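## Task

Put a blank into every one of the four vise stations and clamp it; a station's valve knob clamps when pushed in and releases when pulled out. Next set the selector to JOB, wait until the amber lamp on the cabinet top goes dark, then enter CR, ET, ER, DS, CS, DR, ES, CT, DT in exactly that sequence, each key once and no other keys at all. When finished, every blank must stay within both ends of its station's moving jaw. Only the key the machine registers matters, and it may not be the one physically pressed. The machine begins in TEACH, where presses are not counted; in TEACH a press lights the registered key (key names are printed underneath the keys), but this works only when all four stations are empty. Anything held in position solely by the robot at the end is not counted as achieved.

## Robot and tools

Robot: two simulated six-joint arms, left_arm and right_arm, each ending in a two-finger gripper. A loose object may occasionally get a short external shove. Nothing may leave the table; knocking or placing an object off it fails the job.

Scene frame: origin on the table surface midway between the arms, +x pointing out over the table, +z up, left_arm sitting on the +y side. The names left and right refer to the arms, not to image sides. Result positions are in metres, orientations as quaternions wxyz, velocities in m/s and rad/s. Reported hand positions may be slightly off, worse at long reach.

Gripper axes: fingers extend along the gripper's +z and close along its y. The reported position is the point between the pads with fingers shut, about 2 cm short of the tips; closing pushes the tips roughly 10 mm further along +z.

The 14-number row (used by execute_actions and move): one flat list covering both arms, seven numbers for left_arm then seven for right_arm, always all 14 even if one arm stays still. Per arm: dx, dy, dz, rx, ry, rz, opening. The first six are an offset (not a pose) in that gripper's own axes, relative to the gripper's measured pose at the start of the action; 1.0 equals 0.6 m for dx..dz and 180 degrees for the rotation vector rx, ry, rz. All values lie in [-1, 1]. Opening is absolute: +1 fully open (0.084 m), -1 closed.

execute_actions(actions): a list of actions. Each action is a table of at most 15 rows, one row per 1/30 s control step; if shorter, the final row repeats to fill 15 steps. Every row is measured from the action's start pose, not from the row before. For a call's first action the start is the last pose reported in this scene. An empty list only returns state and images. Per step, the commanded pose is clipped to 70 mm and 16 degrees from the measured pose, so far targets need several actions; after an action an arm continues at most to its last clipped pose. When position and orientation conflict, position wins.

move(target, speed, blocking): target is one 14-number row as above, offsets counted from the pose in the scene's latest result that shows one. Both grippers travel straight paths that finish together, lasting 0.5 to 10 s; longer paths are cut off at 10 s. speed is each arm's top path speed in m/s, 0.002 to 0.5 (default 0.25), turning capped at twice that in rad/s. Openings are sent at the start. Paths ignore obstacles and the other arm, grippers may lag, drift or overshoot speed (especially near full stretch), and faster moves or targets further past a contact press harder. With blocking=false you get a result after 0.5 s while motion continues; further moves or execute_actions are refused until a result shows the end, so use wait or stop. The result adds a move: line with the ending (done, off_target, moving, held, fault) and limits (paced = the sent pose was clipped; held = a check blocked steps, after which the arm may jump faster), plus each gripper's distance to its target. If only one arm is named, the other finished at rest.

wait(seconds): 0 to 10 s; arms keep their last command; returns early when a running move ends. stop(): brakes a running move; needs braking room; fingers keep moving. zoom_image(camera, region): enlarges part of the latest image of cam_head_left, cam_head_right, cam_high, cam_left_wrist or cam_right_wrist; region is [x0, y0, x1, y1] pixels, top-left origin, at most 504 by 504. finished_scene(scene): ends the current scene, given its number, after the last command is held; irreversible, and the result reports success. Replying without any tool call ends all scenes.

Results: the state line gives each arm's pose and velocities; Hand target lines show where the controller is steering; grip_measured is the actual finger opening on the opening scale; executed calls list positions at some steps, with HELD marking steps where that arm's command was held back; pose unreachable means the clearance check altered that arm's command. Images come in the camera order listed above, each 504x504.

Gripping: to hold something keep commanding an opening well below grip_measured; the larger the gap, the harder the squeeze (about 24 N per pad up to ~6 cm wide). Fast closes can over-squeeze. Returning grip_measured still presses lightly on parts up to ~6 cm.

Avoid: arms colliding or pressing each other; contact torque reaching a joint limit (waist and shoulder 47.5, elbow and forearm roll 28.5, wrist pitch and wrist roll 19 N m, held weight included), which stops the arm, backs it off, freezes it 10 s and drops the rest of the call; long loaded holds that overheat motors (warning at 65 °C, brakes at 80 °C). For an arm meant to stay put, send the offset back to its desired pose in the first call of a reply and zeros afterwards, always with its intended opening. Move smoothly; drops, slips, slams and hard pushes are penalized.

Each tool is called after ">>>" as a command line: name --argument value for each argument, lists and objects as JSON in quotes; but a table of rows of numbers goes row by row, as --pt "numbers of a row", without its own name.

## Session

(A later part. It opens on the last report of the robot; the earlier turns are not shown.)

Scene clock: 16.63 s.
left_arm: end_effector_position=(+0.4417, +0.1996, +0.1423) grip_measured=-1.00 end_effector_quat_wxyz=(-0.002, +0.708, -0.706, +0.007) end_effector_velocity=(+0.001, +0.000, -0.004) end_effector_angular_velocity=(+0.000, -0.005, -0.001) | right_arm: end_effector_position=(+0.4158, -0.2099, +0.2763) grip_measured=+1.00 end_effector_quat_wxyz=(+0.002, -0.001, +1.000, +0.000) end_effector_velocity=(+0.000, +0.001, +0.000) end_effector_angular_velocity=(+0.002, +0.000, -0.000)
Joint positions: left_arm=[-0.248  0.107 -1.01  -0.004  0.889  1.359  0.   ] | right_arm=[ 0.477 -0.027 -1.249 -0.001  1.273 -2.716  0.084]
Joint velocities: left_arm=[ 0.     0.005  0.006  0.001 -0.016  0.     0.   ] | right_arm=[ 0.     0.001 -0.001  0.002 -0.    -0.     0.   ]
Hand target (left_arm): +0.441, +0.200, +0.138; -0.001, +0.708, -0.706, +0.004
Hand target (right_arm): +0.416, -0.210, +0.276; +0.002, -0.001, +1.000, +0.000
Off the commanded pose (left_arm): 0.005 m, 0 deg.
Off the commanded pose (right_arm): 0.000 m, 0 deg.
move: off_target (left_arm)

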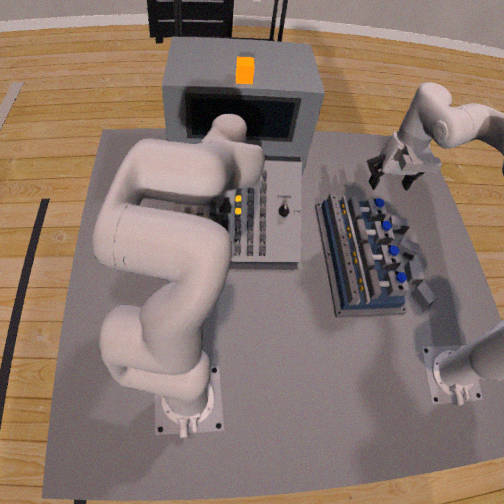

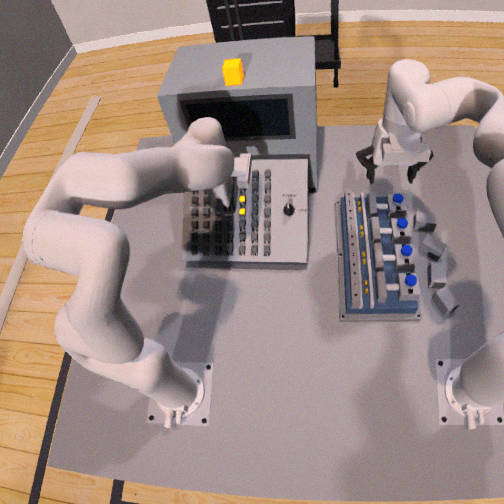

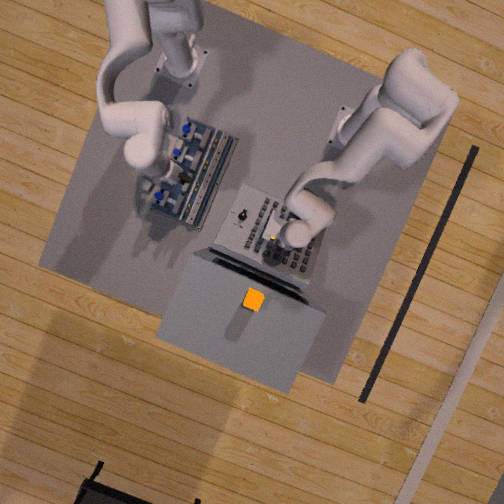

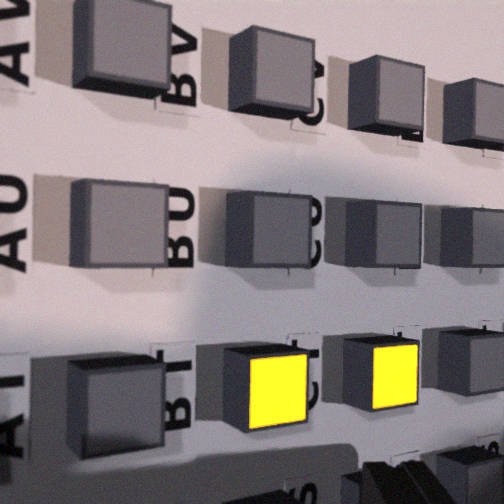

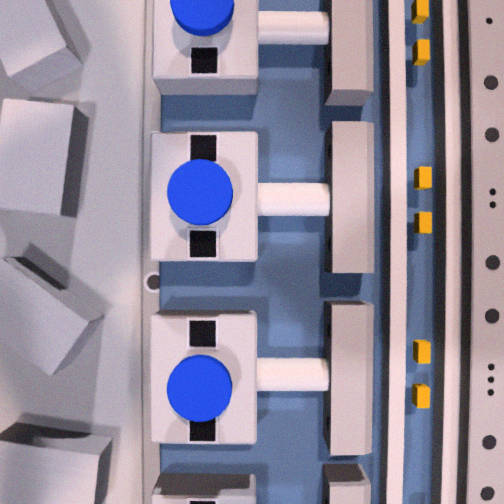

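>>> execute_actions --actions '[[[0,0,-0.015,0,0,0,-1,0,0,0,0,0,0,1],[0,0,-0.03,0,0,0,-1,0,0,0,0,0,0,1],[0,0,-0.03,0,0,0,-1,0,0,0,0,0,0,1],[0,0,-0.03,0,0,0,-1,0,0,0,0,0,0,1],[-0.02,0,-0.03,0,0,0,-1,0,0,0,0,0,0,1],[-0.04,0,-0.03,0,0,0,-1,0,0,0,0,0,0,1],[-0.059,-0.002,-0.03,0,0,0,-1,0,0,0,0,0,0,1]],[[-0.002,0,0.01,0,0,0,-1,0,0,0,0,0,0,1],[-0.002,0,0.015,0,0,0,-1,0,0,0,0,0,0,1],[-0.002,0,0.02,0,0,0,-1,0,0,0,0,0,0,1],[-0.002,0,0.024,0,0,0,-1,0,0,0,0,0,0,1],[-0.002,0,0.028,0,0,0,-1,0,0,0,0,0,0,1],[-0.002,0,0.031,0,0,0,-1,0,0,0,0,0,0,1],[-0.002,0,0.035,0,0,0,-1,0,0,0,0,0,0,1]],[[0,0,-0.015,0,0,0,-1,0,0,0,0,0,0,1],[0,0,-0.03,0,0,0,-1,0,0,0,0,0,0,1],[0,0,-0.03,0,0,0,-1,0,0,0,0,0,0,1],[0,0,-0.03,0,0,0,-1,0,0,0,0,0,0,1],[-0.02,0,-0.03,0,0,0,-1,0,0,0,0,0,0,1],[-0.04,0,-0.03,0,0,0,-1,0,0,0,0,0,0,1],[-0.057,0,-0.03,0,0,0,-1,0,0,0,0,0,0,1]],[[-0.002,0,0.01,0,0,0,-1,0,0,0,0,0,0,1],[-0.002,0,0.015,0,0,0,-1,0,0,0,0,0,0,1],[-0.002,0,0.02,0,0,0,-1,0,0,0,0,0,0,1],[-0.002,0,0.024,0,0,0,-1,0,0,0,0,0,0,1],[-0.002,0,0.028,0,0,0,-1,0,0,0,0,0,0,1],[-0.002,0,0.031,0,0,0,-1,0,0,0,0,0,0,1],[-0.002,0,0.035,0,0,0,-1,0,0,0,0,0,0,1]]]'

Scene clock: 22.07 s.
left_arm: end_effector_position=(+0.4428, +0.2696, +0.1416) grip_measured=-1.00 end_effector_quat_wxyz=(-0.004, +0.709, -0.705, +0.008) end_effector_velocity=(+0.002, +0.000, -0.003) end_effector_angular_velocity=(-0.000, -0.006, +0.000) | right_arm: end_effector_position=(+0.4158, -0.2099, +0.2763) grip_measured=+1.00 end_effector_quat_wxyz=(+0.002, -0.001, +1.000, +0.000) end_effector_velocity=(+0.000, -0.000, +0.001) end_effector_angular_velocity=(+0.000, -0.002, +0.000)
Joint positions: left_arm=[-0.101  0.078 -0.97  -0.006  0.875  1.505  0.   ] | right_arm=[ 0.477 -0.027 -1.249 -0.001  1.273 -2.716  0.084]
Joint velocities: left_arm=[ 0.     0.006  0.004 -0.    -0.016  0.     0.   ] | right_arm=[ 0.    -0.002 -0.001 -0.001  0.     0.    -0.   ]
Hand target (left_arm): +0.442, +0.270, +0.138; -0.003, +0.709, -0.705, +0.007
Hand target (right_arm): +0.416, -0.210, +0.276; +0.002, -0.001, +1.000, +0.000
Off the commanded pose (left_arm): 0.004 m, 0 deg.
Off the commanded pose (right_arm): 0.000 m, 0 deg.
Step readings (end_effector_position; steps 1 to 15: 1st action; 16 to 30: 2nd action; 31 to 45: 3rd action; 46 to 60: 4th action):
0: left_arm (+0.4417, +0.1995, +0.1418) | right_arm (+0.4158, -0.2099, +0.2763)
1: left_arm (+0.4417, +0.1995, +0.1419) | right_arm (+0.4158, -0.2099, +0.2763)
2: left_arm (+0.4415, +0.1996, +0.1429) | right_arm (+0.4158, -0.2099, +0.2763)
4: left_arm (+0.4402, +0.1997, +0.1456) | right_arm (+0.4158, -0.2099, +0.2763)
8: left_arm (+0.4407, +0.2111, +0.1541) | right_arm (+0.4158, -0.2099, +0.2763)
15: left_arm (+0.4422, +0.2342, +0.1588) | right_arm (+0.4158, -0.2099, +0.2763)
16: left_arm (+0.4423, +0.2344, +0.1590) | right_arm (+0.4158, -0.2099, +0.2763)
17: left_arm (+0.4427, +0.2345, +0.1586) | right_arm (+0.4158, -0.2099, +0.2763)
19: left_arm (+0.4428, +0.2348, +0.1546) | right_arm (+0.4158, -0.2099, +0.2763)
23: left_arm (+0.4418, +0.2352, +0.1435) | right_arm (+0.4158, -0.2099, +0.2763)
30: left_arm (+0.4428, +0.2351, +0.1420) | right_arm (+0.4158, -0.2099, +0.2763)
31: left_arm (+0.4428, +0.2351, +0.1420) | right_arm (+0.4158, -0.2099, +0.2763)
32: left_arm (+0.4426, +0.2352, +0.1428) | right_arm (+0.4158, -0.2099, +0.2763)
34: left_arm (+0.4415, +0.2353, +0.1457) | right_arm (+0.4158, -0.2099, +0.2763)
38: left_arm (+0.4429, +0.2466, +0.1553) | right_arm (+0.4158, -0.2099, +0.2763)
45: left_arm (+0.4422, +0.2686, +0.1587) | right_arm (+0.4158, -0.2099, +0.2763)
46: left_arm (+0.4423, +0.2688, +0.1588) | right_arm (+0.4158, -0.2099, +0.2763)
47: left_arm (+0.4427, +0.2690, +0.1584) | right_arm (+0.4158, -0.2099, +0.2763)
49: left_arm (+0.4428, +0.2693, +0.1544) | right_arm (+0.4158, -0.2099, +0.2763)
53: left_arm (+0.4418, +0.2696, +0.1434) | right_arm (+0.4158, -0.2099, +0.2763)
60: end_effector_position above

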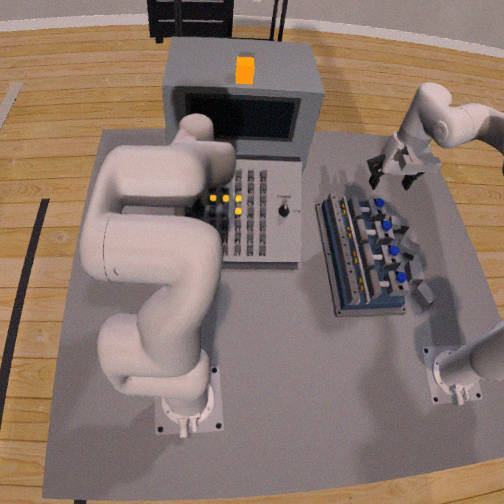

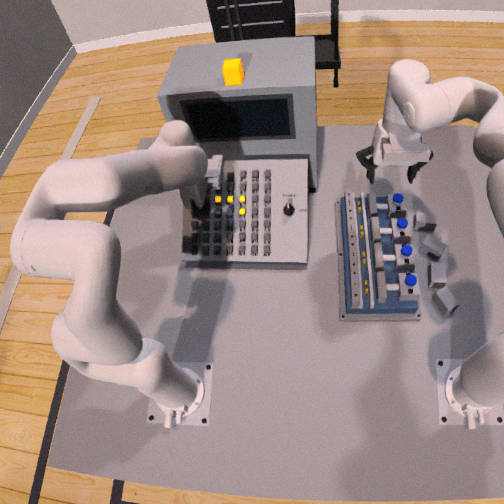

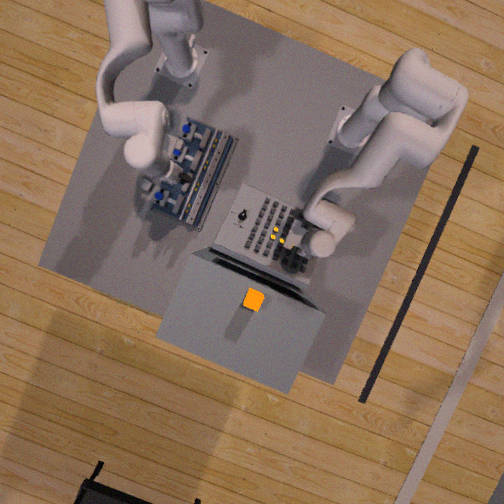

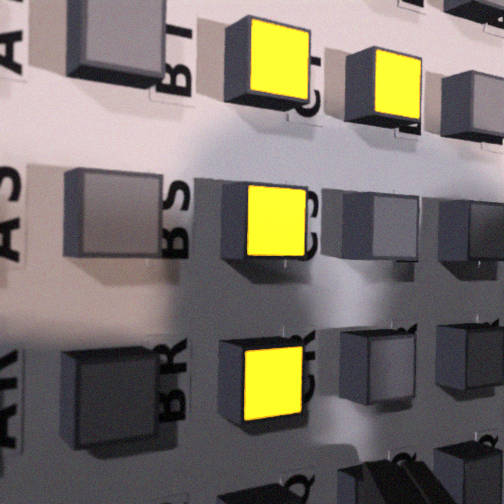

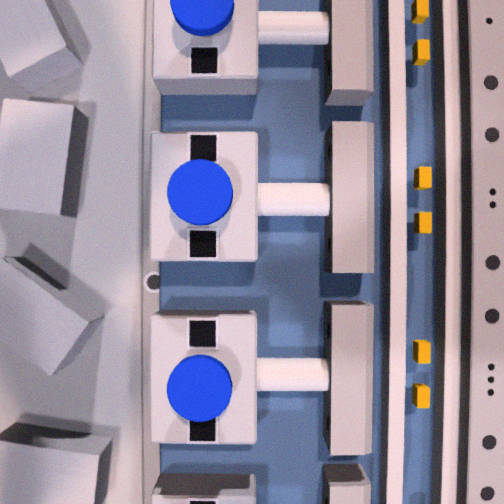

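>>> execute_actions --actions '[[[0,0,-0.015,0,0,0,-1,0,0,0,0,0,0,-1],[0,0,-0.03,0,0,0,-1,0,0,0,0,0,0,-1],[0,0,-0.03,0,0,0,-1,0,0,0,0,0,0,-1],[0,0,-0.03,0,0,0,-1,0,0,0,0,0,0,-1],[0,0.03,-0.03,0,0,0,-1,0,0,0,0,0,0,-1],[0,0.06,-0.03,0,0,0,-1,0,0,0,0,0,0,-1],[0.003,0.1,-0.02,0,0,0,-1,0,0,0,0,0,0,-1]],[[0,0.003,0.02,0,0,0,-1,0,0,0.04,0,0,0,-1],[0,0.003,0.035,0,0,0,-1,0,0,0.08,0,0,0,-1],[0,0.003,0.05,0,0,0,-1,0,0,0.11,0,0,0,-1],[0,0.003,0.06,0,0,0,-1,0,0,0.11,0,0,0,-1],[0,0.003,0.07,0,0,0,-1,0,0,0.11,0,0,0,-1],[0,0.003,0.077,0,0,0,-1,0,0,0.11,0,0,0,-1],[0,0.003,0.083,0,0,0,-1,0,0,0.11,0,0,0,-1]]]'

Scene clock: 24.80 s.
left_arm: end_effector_position=(+0.3821, +0.2680, +0.1028) grip_measured=-1.00 end_effector_quat_wxyz=(-0.000, +0.709, -0.705, +0.004) end_effector_velocity=(+0.004, -0.000, -0.003) end_effector_angular_velocity=(-0.001, -0.011, +0.000) | right_arm: end_effector_position=(+0.4161, -0.2096, +0.2120) grip_measured=-1.00 end_effector_quat_wxyz=(+0.003, -0.002, +1.000, +0.001) end_effector_velocity=(+0.003, +0.001, -0.004) end_effector_angular_velocity=(+0.004, -0.012, -0.000)
Joint positions: left_arm=[-0.115 -0.033 -0.712 -0.006  0.739  1.492  0.   ] | right_arm=[ 0.478  0.008 -1.103 -0.001  1.09  -2.716  0.   ]
Joint velocities: left_arm=[ 0.     0.012 -0.001 -0.    -0.022  0.     0.   ] | right_arm=[-0.001  0.005  0.008 -0.001 -0.026  0.     0.   ]
Hand target (left_arm): +0.384, +0.268, +0.100; -0.001, +0.709, -0.705, +0.005
Hand target (right_arm): +0.416, -0.210, +0.210; +0.001, -0.002, +1.000, +0.000
Off the commanded pose (left_arm): 0.003 m, 0 deg.
Off the commanded pose (right_arm): 0.002 m, 0 deg.
Step readings (end_effector_position; steps 1 to 15: 1st action; 16 to 30: 2nd action):
0: left_arm (+0.4427, +0.2697, +0.1411) | right_arm (+0.4158, -0.2099, +0.2763)
1: left_arm (+0.4427, +0.2697, +0.1412) | right_arm (+0.4158, -0.2099, +0.2764)
2: left_arm (+0.4425, +0.2697, +0.1421) | right_arm (+0.4158, -0.2099, +0.2764)
4: left_arm (+0.4413, +0.2698, +0.1449) | right_arm (+0.4158, -0.2099, +0.2763)
8: left_arm (+0.4291, +0.2698, +0.1529) | right_arm (+0.4158, -0.2100, +0.2763)
15: left_arm (+0.3852, +0.2679, +0.1497) | right_arm (+0.4158, -0.2099, +0.2764)
16: left_arm (+0.3846, +0.2678, +0.1507) | right_arm (+0.4158, -0.2099, +0.2763)
17: left_arm (+0.3850, +0.2677, +0.1504) | right_arm (+0.4164, -0.2097, +0.2749)
19: left_arm (+0.3853, +0.2677, +0.1423) | right_arm (+0.4168, -0.2095, +0.2611)
23: left_arm (+0.3804, +0.2681, +0.1146) | right_arm (+0.4100, -0.2125, +0.2161)
30: end_effector_position above

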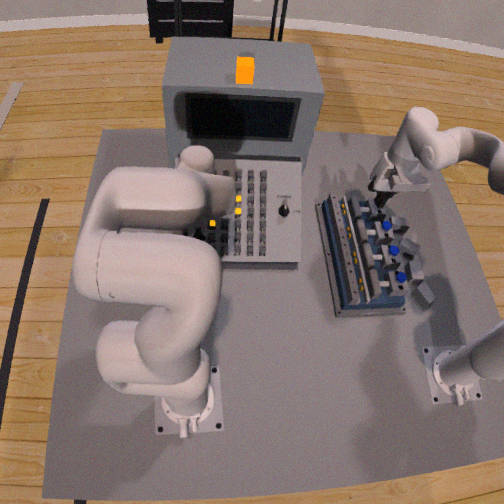

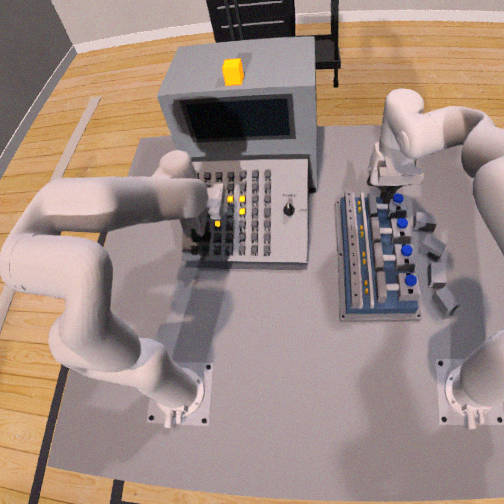

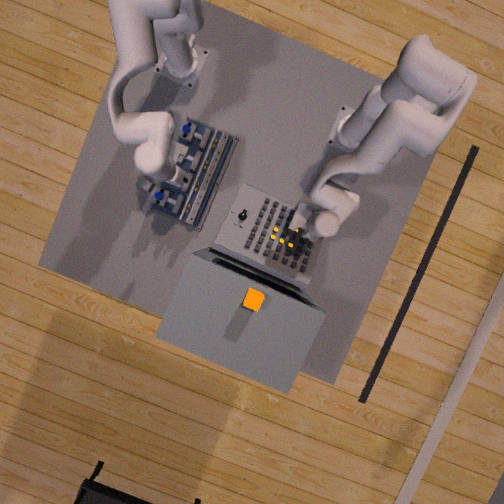

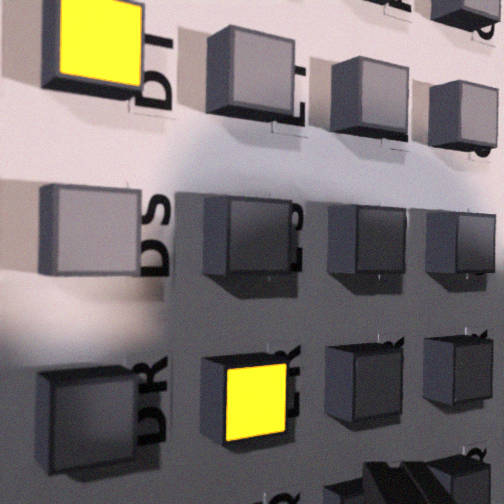

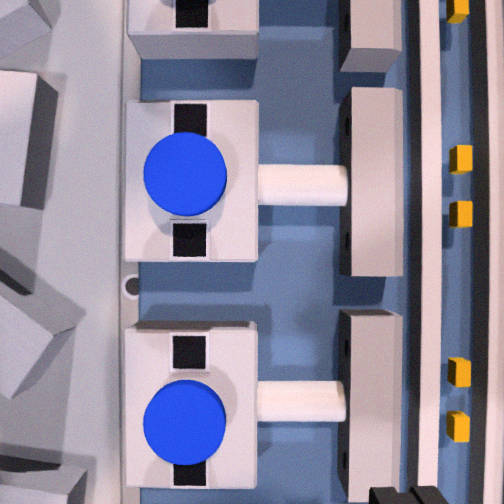

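>>> move --target '[0,0,-0.12,0,0,0,-1,-0.098,-0.249,0.11,0,0,0.033,0.85]'

>>> move --target '[0,0,0,0,0,0,-1,0,0,0.11,0,0,0,0.85]'

Scene clock: 29.43 s.
left_arm: end_effector_position=(+0.3816, +0.2681, +0.1745) grip_measured=-1.00 end_effector_quat_wxyz=(+0.000, +0.709, -0.705, +0.003) end_effector_velocity=(+0.001, -0.000, +0.002) end_effector_angular_velocity=(-0.001, -0.004, +0.000) | right_arm: end_effector_position=(+0.4756, -0.3585, +0.1463) grip_measured=+0.85 end_effector_quat_wxyz=(+0.003, +0.050, +0.999, +0.000) end_effector_velocity=(+0.000, -0.002, -0.001) end_effector_angular_velocity=(-0.000, +0.003, -0.002)
Joint positions: left_arm=[-0.114 -0.161 -0.805 -0.006  0.961  1.492  0.   ] | right_arm=[ 0.146  0.146 -1.073  0.     0.922 -2.945  0.078]
Joint velocities: left_arm=[-0.    -0.002 -0.004 -0.001  0.002  0.     0.   ] | right_arm=[-0.005  0.004 -0.001 -0.     0.    -0.003 -0.   ]
Hand target (left_arm): +0.382, +0.268, +0.175; -0.000, +0.709, -0.705, +0.004
Hand target (right_arm): +0.476, -0.359, +0.146; +0.002, +0.050, +0.999, +0.000
Off the commanded pose (left_arm): 0.000 m, 0 deg.
Off the commanded pose (right_arm): 0.000 m, 0 deg.
move: done

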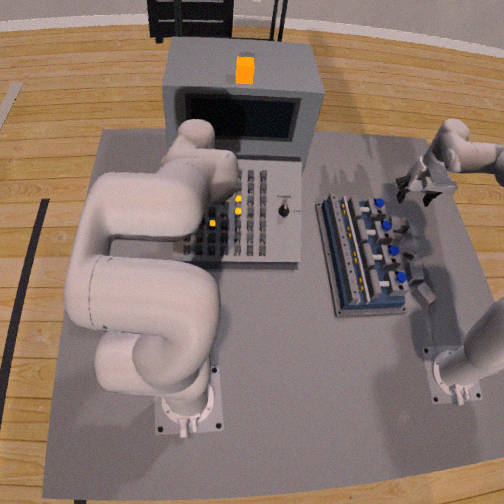

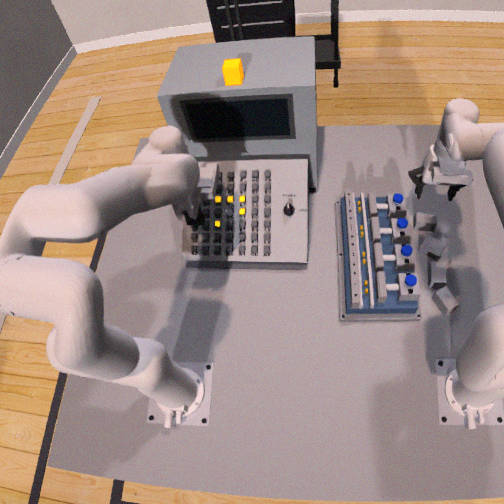

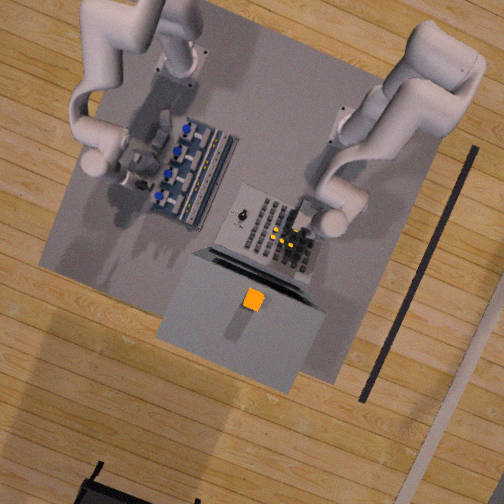

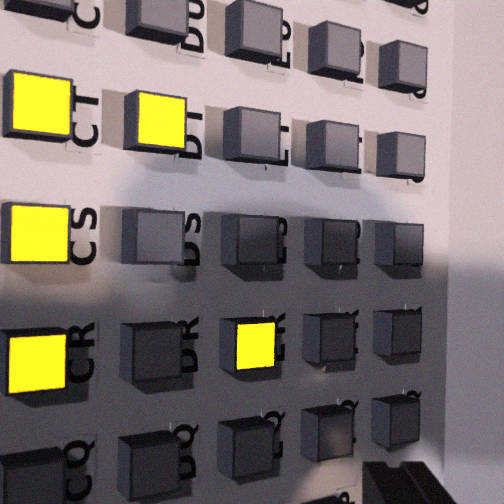

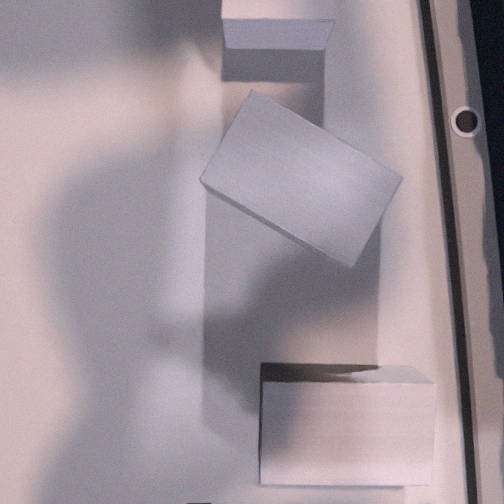

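Scene clock: 30.30 s.
left_arm: end_effector_position=(+0.3816, +0.2681, +0.1745) grip_measured=-1.00 end_effector_quat_wxyz=(+0.000, +0.709, -0.705, +0.003) end_effector_velocity=(-0.000, -0.000, -0.001) end_effector_angular_velocity=(-0.000, +0.002, -0.000) | right_arm: end_effector_position=(+0.4761, -0.3582, +0.0810) grip_measured=+0.85 end_effector_quat_wxyz=(+0.003, +0.050, +0.999, +0.001) end_effector_velocity=(-0.002, +0.000, -0.005) end_effector_angular_velocity=(-0.000, +0.007, +0.000)
Joint positions: left_arm=[-0.114 -0.161 -0.805 -0.006  0.961  1.492  0.   ] | right_arm=[ 0.146  0.257 -1.011  0.     0.747 -2.946  0.078]
Joint velocities: left_arm=[-0.     0.001  0.001 -0.001  0.001  0.     0.   ] | right_arm=[ 0.     0.006  0.005  0.    -0.004 -0.     0.   ]
Hand target (left_arm): +0.382, +0.268, +0.174; +0.000, +0.709, -0.705, +0.003
Hand target (right_arm): +0.476, -0.358, +0.080; +0.003, +0.050, +0.999, +0.001
Off the commanded pose (left_arm): 0.000 m, 0 deg.
Off the commanded pose (right_arm): 0.001 m, 0 deg.
move: done

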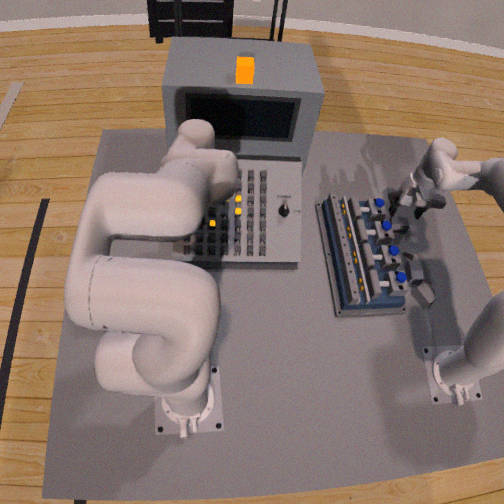

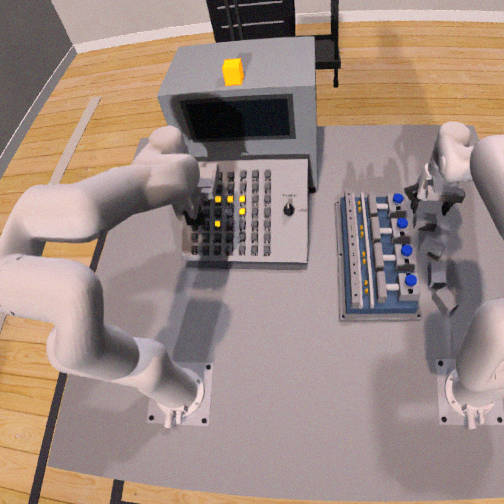

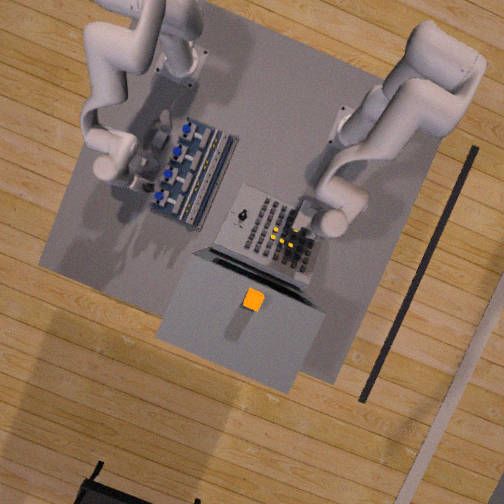

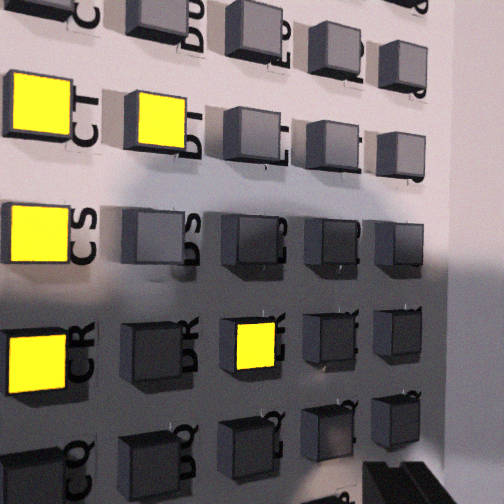

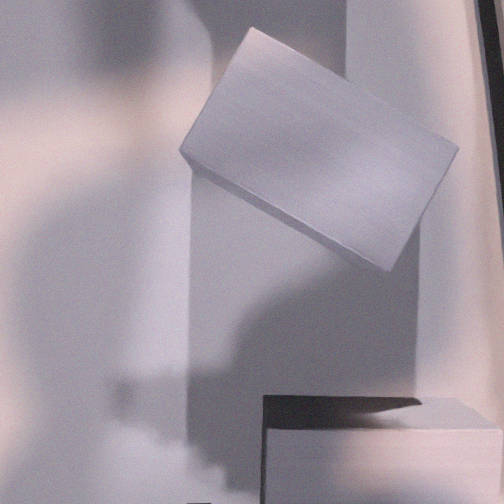

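>>> move --target '[0,0,0,0,0,0,-1,0,-0.002,0.07,0,0,0,0.85]' --speed 0.1

>>> move --target '[0,0,0,0,0,0,-1,0,0,0,0,0,0,0.1]'

>>> move --target '[0,0,0,0,0,0,-1,0,0,-0.23,0,0,0,0.1]'

Scene clock: 31.87 s.
left_arm: end_effector_position=(+0.3816, +0.2681, +0.1745) grip_measured=-1.00 end_effector_quat_wxyz=(+0.000, +0.709, -0.705, +0.003) end_effector_velocity=(+0.000, -0.000, +0.000) end_effector_angular_velocity=(-0.000, -0.001, +0.001) | right_arm: end_effector_position=(+0.4785, -0.3603, +0.0420) grip_measured=+0.85 end_effector_quat_wxyz=(+0.007, +0.051, +0.999, +0.001) end_effector_velocity=(-0.000, +0.000, -0.002) end_effector_angular_velocity=(+0.000, +0.001, +0.000)
Joint positions: left_arm=[-0.114 -0.161 -0.805 -0.006  0.961  1.492  0.   ] | right_arm=[ 0.142  0.342 -0.995  0.001  0.64  -2.948  0.078]
Joint velocities: left_arm=[ 0.    -0.    -0.    -0.    -0.001 -0.     0.   ] | right_arm=[ 0.001  0.005  0.001  0.001 -0.005 -0.     0.   ]
Hand target (left_arm): +0.382, +0.268, +0.174; +0.000, +0.709, -0.705, +0.003
Hand target (right_arm): +0.476, -0.359, +0.039; +0.003, +0.050, +0.999, +0.001
Off the commanded pose (left_arm): 0.000 m, 0 deg.
Off the commanded pose (right_arm): 0.004 m, 0 deg.
move: off_target (right_arm)

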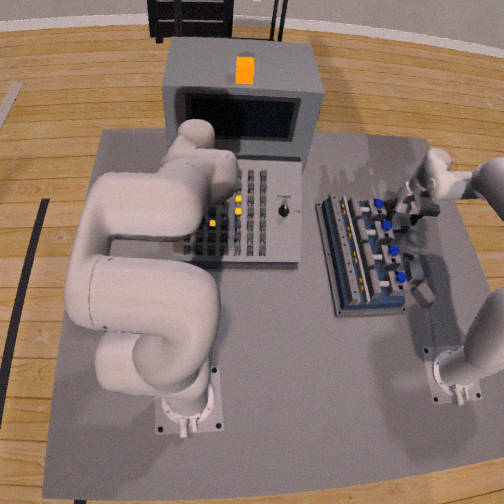

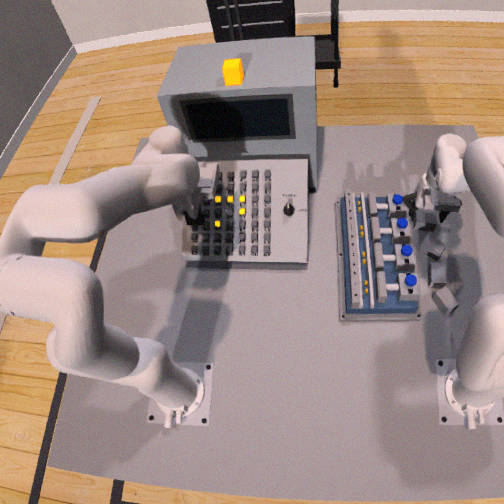

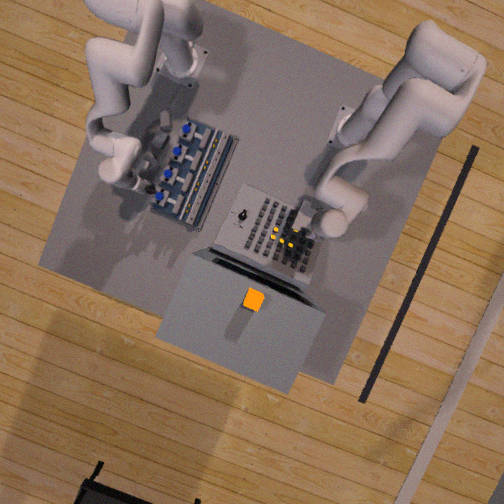

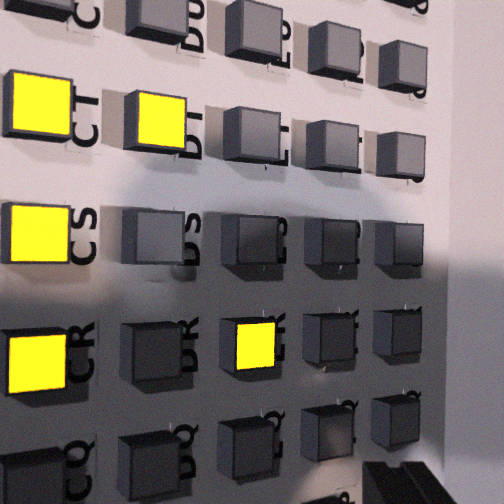

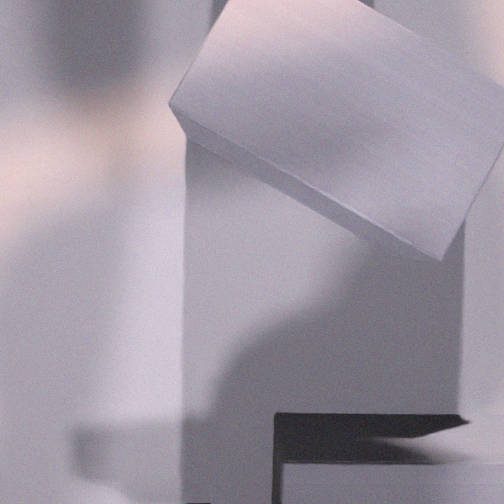

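Scene clock: 32.37 s.
left_arm: end_effector_position=(+0.3816, +0.2681, +0.1745) grip_measured=-1.00 end_effector_quat_wxyz=(+0.000, +0.709, -0.705, +0.003) end_effector_velocity=(+0.000, -0.000, -0.000) end_effector_angular_velocity=(-0.001, -0.000, +0.001) | right_arm: end_effector_position=(+0.4770, -0.3602, +0.0404) grip_measured=+0.37 end_effector_quat_wxyz=(+0.005, +0.050, +0.999, +0.001) end_effector_velocity=(+0.001, -0.003, +0.001) end_effector_angular_velocity=(-0.001, -0.002, -0.003)
Joint positions: left_arm=[-0.114 -0.161 -0.805 -0.006  0.961  1.492  0.   ] | right_arm=[ 0.142  0.343 -0.993  0.001  0.64  -2.948  0.06 ]
Joint velocities: left_arm=[ 0.     0.     0.001 -0.002 -0.001  0.     0.   ] | right_arm=[-0.005 -0.003  0.001 -0.002  0.    -0.    -0.   ]
Hand target (left_arm): +0.382, +0.268, +0.174; +0.000, +0.709, -0.705, +0.003
Hand target (right_arm): +0.478, -0.360, +0.042; +0.007, +0.051, +0.999, +0.001
Off the commanded pose (left_arm): 0.000 m, 0 deg.
Off the commanded pose (right_arm): 0.002 m, 0 deg.
move: done

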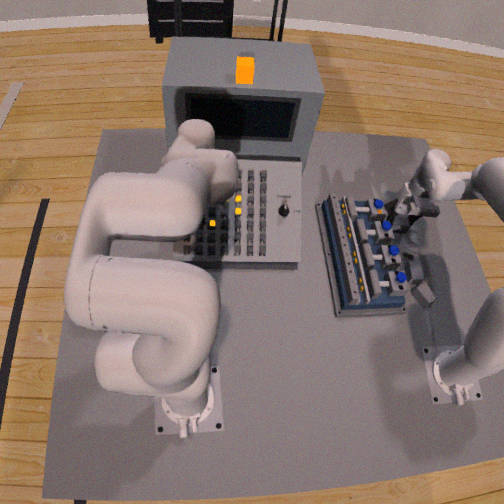

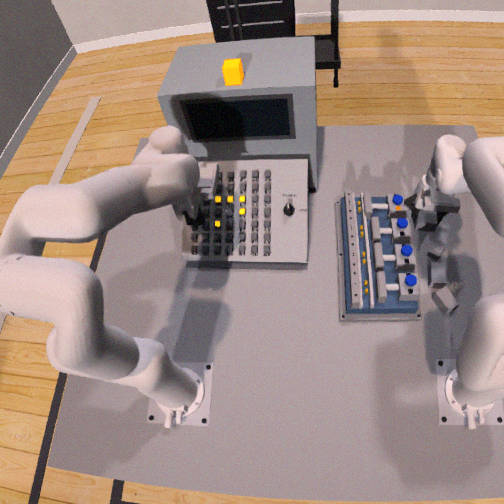

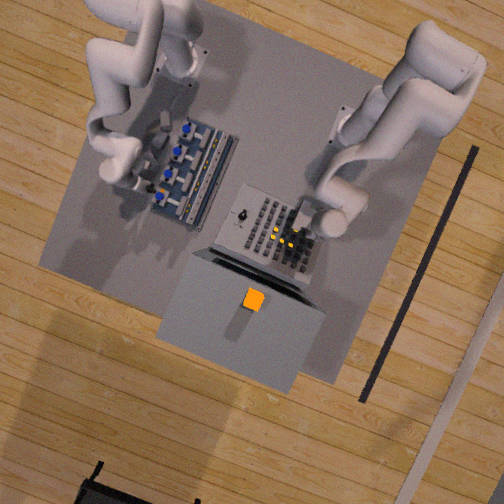

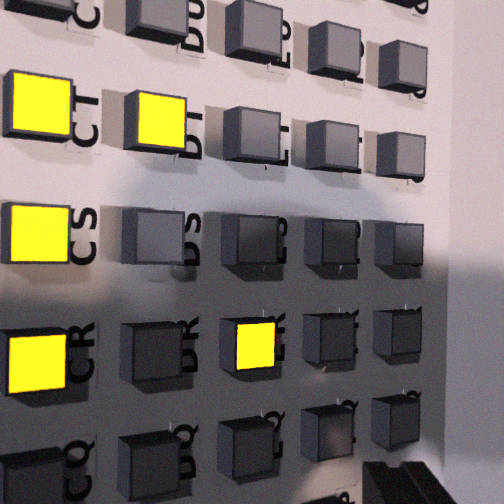

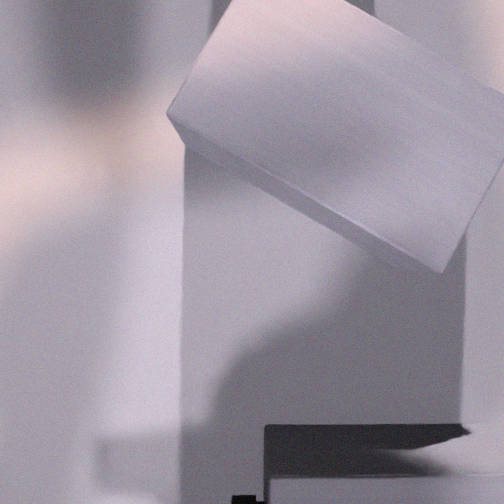

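Scene clock: 33.43 s.
left_arm: end_effector_position=(+0.3816, +0.2681, +0.1745) grip_measured=-1.00 end_effector_quat_wxyz=(+0.000, +0.709, -0.705, +0.003) end_effector_velocity=(+0.000, +0.000, -0.000) end_effector_angular_velocity=(+0.000, +0.000, +0.001) | right_arm: end_effector_position=(+0.4757, -0.3607, +0.1773) grip_measured=+0.37 end_effector_quat_wxyz=(+0.004, +0.051, +0.999, +0.000) end_effector_velocity=(+0.004, +0.001, +0.009) end_effector_angular_velocity=(+0.002, -0.017, +0.000)
Joint positions: left_arm=[-0.114 -0.161 -0.805 -0.006  0.961  1.492  0.   ] | right_arm=[ 0.142  0.104 -1.115 -0.     1.004 -2.948  0.06 ]
Joint velocities: left_arm=[ 0.  0. -0.  0.  0. -0.  0.] | right_arm=[ 0.    -0.009 -0.012  0.     0.004 -0.    -0.   ]
Hand target (left_arm): +0.382, +0.268, +0.174; +0.000, +0.709, -0.705, +0.003
Hand target (right_arm): +0.476, -0.361, +0.178; +0.005, +0.051, +0.999, +0.001
Off the commanded pose (left_arm): 0.000 m, 0 deg.
Off the commanded pose (right_arm): 0.001 m, 0 deg.
move: done

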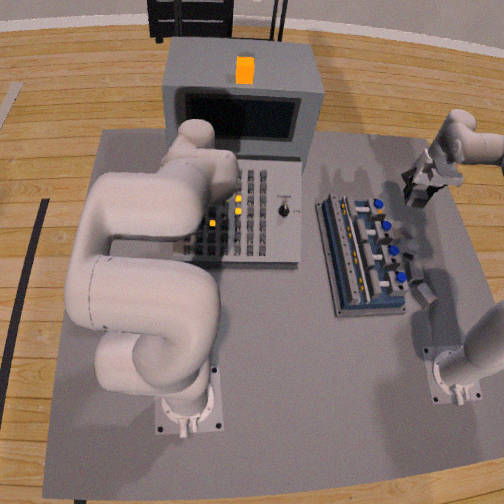

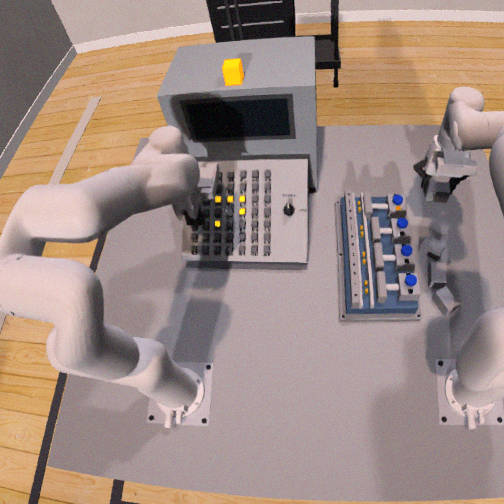

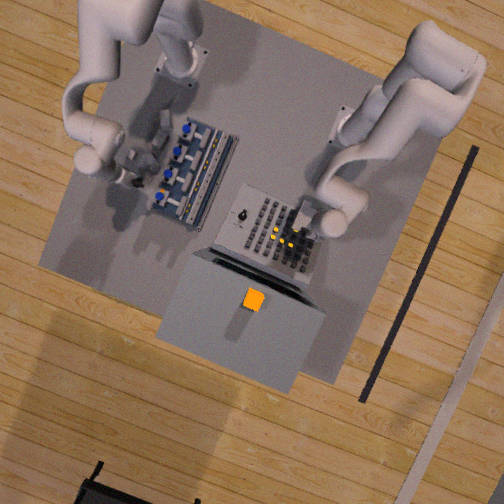

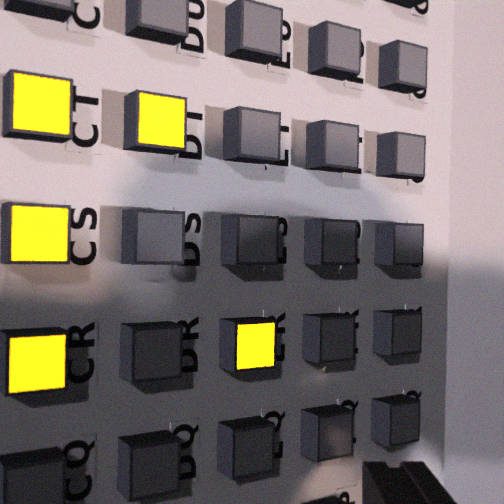

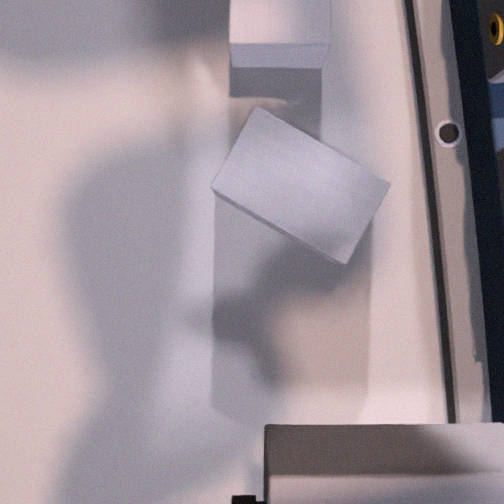

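>>> move --target '[0,0,0,0,0,0,-1,0.144,0.312,0,0,0,-0.532,0.1]' --speed 0.4

>>> move --target '[0,0,0,0,0,0,-1,0,0,0.07,0,0,0,0.1]'

Scene clock: 38.27 s.
left_arm: end_effector_position=(+0.3816, +0.2681, +0.1745) grip_measured=-1.00 end_effector_quat_wxyz=(+0.000, +0.709, -0.705, +0.003) end_effector_velocity=(+0.000, +0.000, -0.000) end_effector_angular_velocity=(+0.000, -0.000, +0.000) | right_arm: end_effector_position=(+0.4087, -0.1656, +0.1774) grip_measured=+0.37 end_effector_quat_wxyz=(-0.003, +0.706, -0.708, +0.002) end_effector_velocity=(+0.000, +0.001, +0.000) end_effector_angular_velocity=(+0.000, -0.000, +0.011)
Joint positions: left_arm=[-0.114 -0.161 -0.805 -0.006  0.961  1.492  0.   ] | right_arm=[ 0.567  0.086 -1.093 -0.003  0.999 -4.192  0.06 ]
Joint velocities: left_arm=[ 0.     0.     0.     0.    -0.001  0.     0.   ] | right_arm=[ 0.002  0.001 -0.002  0.     0.001 -0.009 -0.   ]
Hand target (left_arm): +0.382, +0.268, +0.174; +0.000, +0.709, -0.705, +0.003
Hand target (right_arm): +0.409, -0.165, +0.177; -0.003, +0.707, -0.707, +0.002
Off the commanded pose (left_arm): 0.000 m, 0 deg.
Off the commanded pose (right_arm): 0.000 m, 0 deg.
move: done

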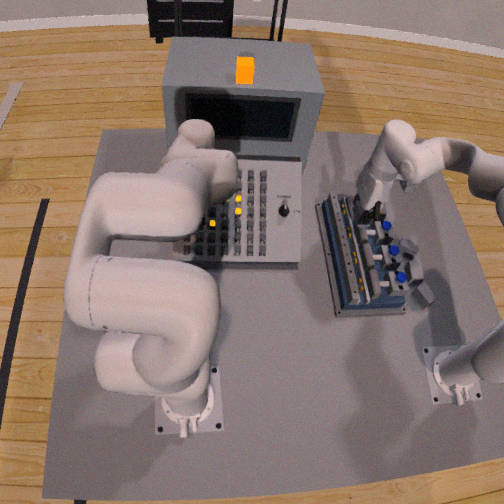

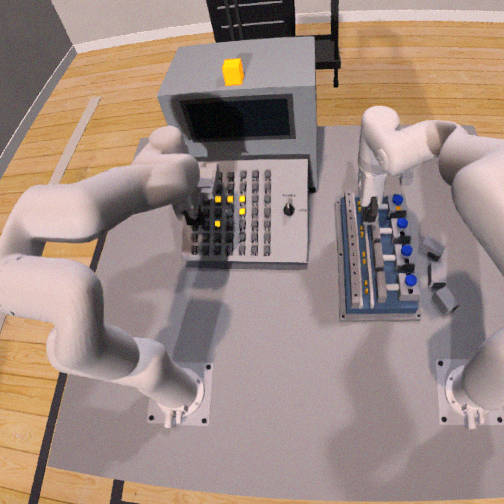

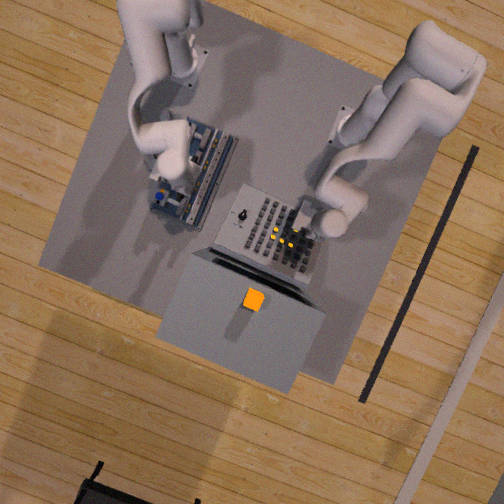

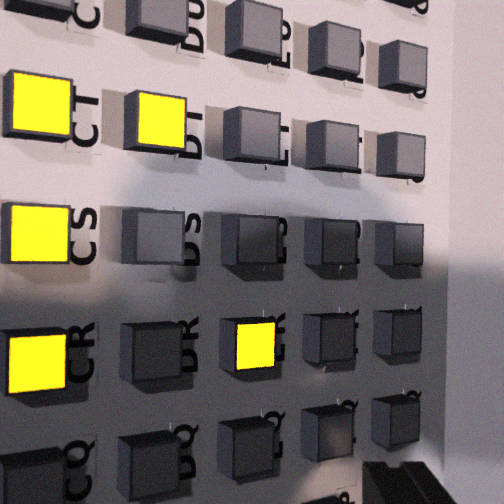

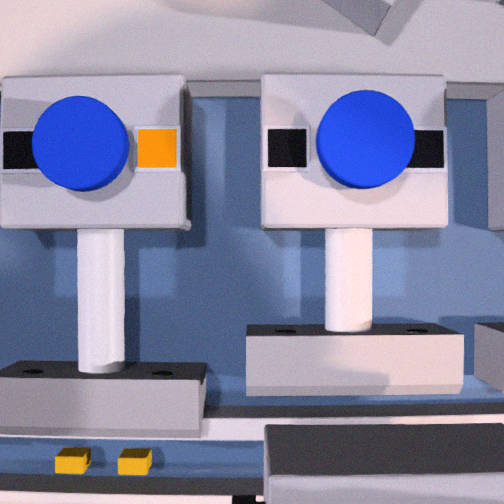

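Scene clock: 39.07 s.
left_arm: end_effector_position=(+0.3816, +0.2681, +0.1745) grip_measured=-1.00 end_effector_quat_wxyz=(+0.000, +0.709, -0.705, +0.003) end_effector_velocity=(+0.000, -0.000, -0.000) end_effector_angular_velocity=(-0.000, +0.000, +0.000) | right_arm: end_effector_position=(+0.4091, -0.1653, +0.1360) grip_measured=+0.37 end_effector_quat_wxyz=(-0.004, +0.707, -0.708, +0.002) end_effector_velocity=(-0.001, -0.000, -0.002) end_effector_angular_velocity=(-0.000, +0.001, +0.001)
Joint positions: left_arm=[-0.114 -0.161 -0.805 -0.006  0.961  1.492  0.   ] | right_arm=[ 0.567  0.142 -1.036 -0.003  0.885 -4.191  0.06 ]
Joint velocities: left_arm=[-0.     0.001  0.    -0.    -0.001 -0.     0.   ] | right_arm=[-0.     0.001  0.005 -0.    -0.005 -0.001  0.   ]
Hand target (left_arm): +0.382, +0.268, +0.174; +0.000, +0.709, -0.705, +0.003
Hand target (right_arm): +0.409, -0.165, +0.135; -0.003, +0.707, -0.708, +0.002
Off the commanded pose (left_arm): 0.000 m, 0 deg.
Off the commanded pose (right_arm): 0.001 m, 0 deg.
move: done

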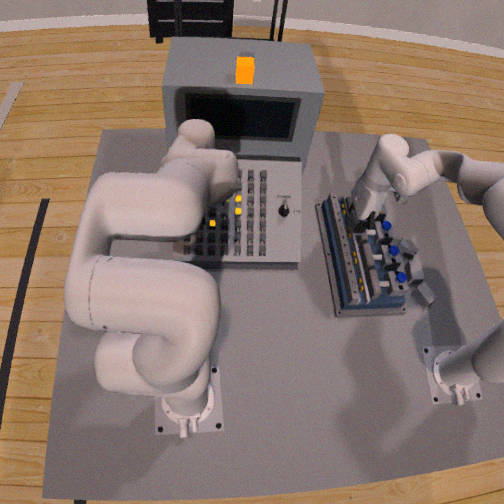

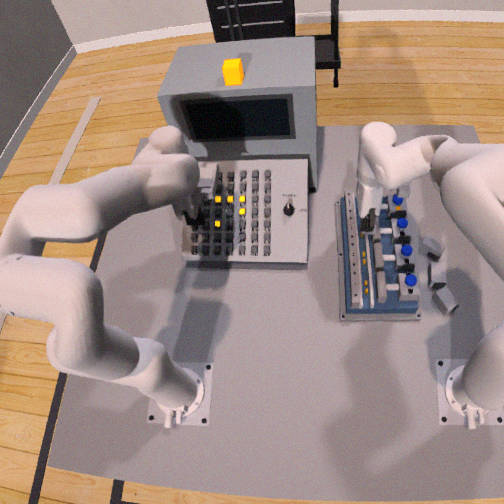

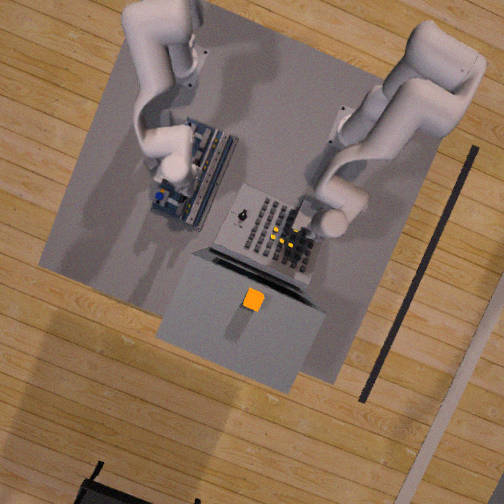

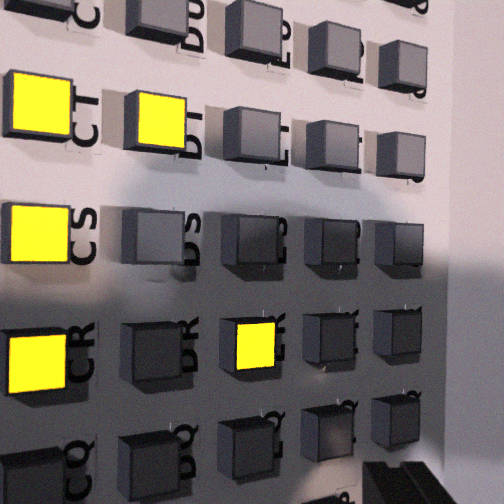

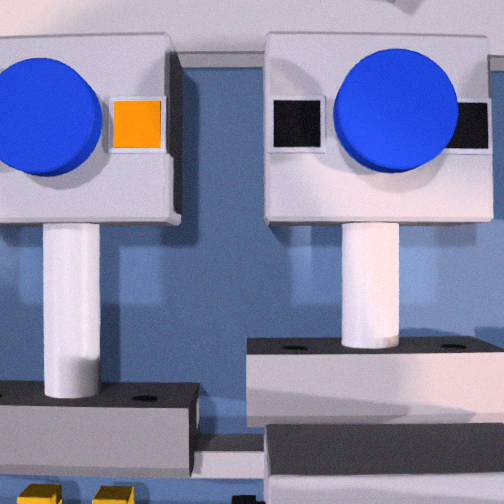

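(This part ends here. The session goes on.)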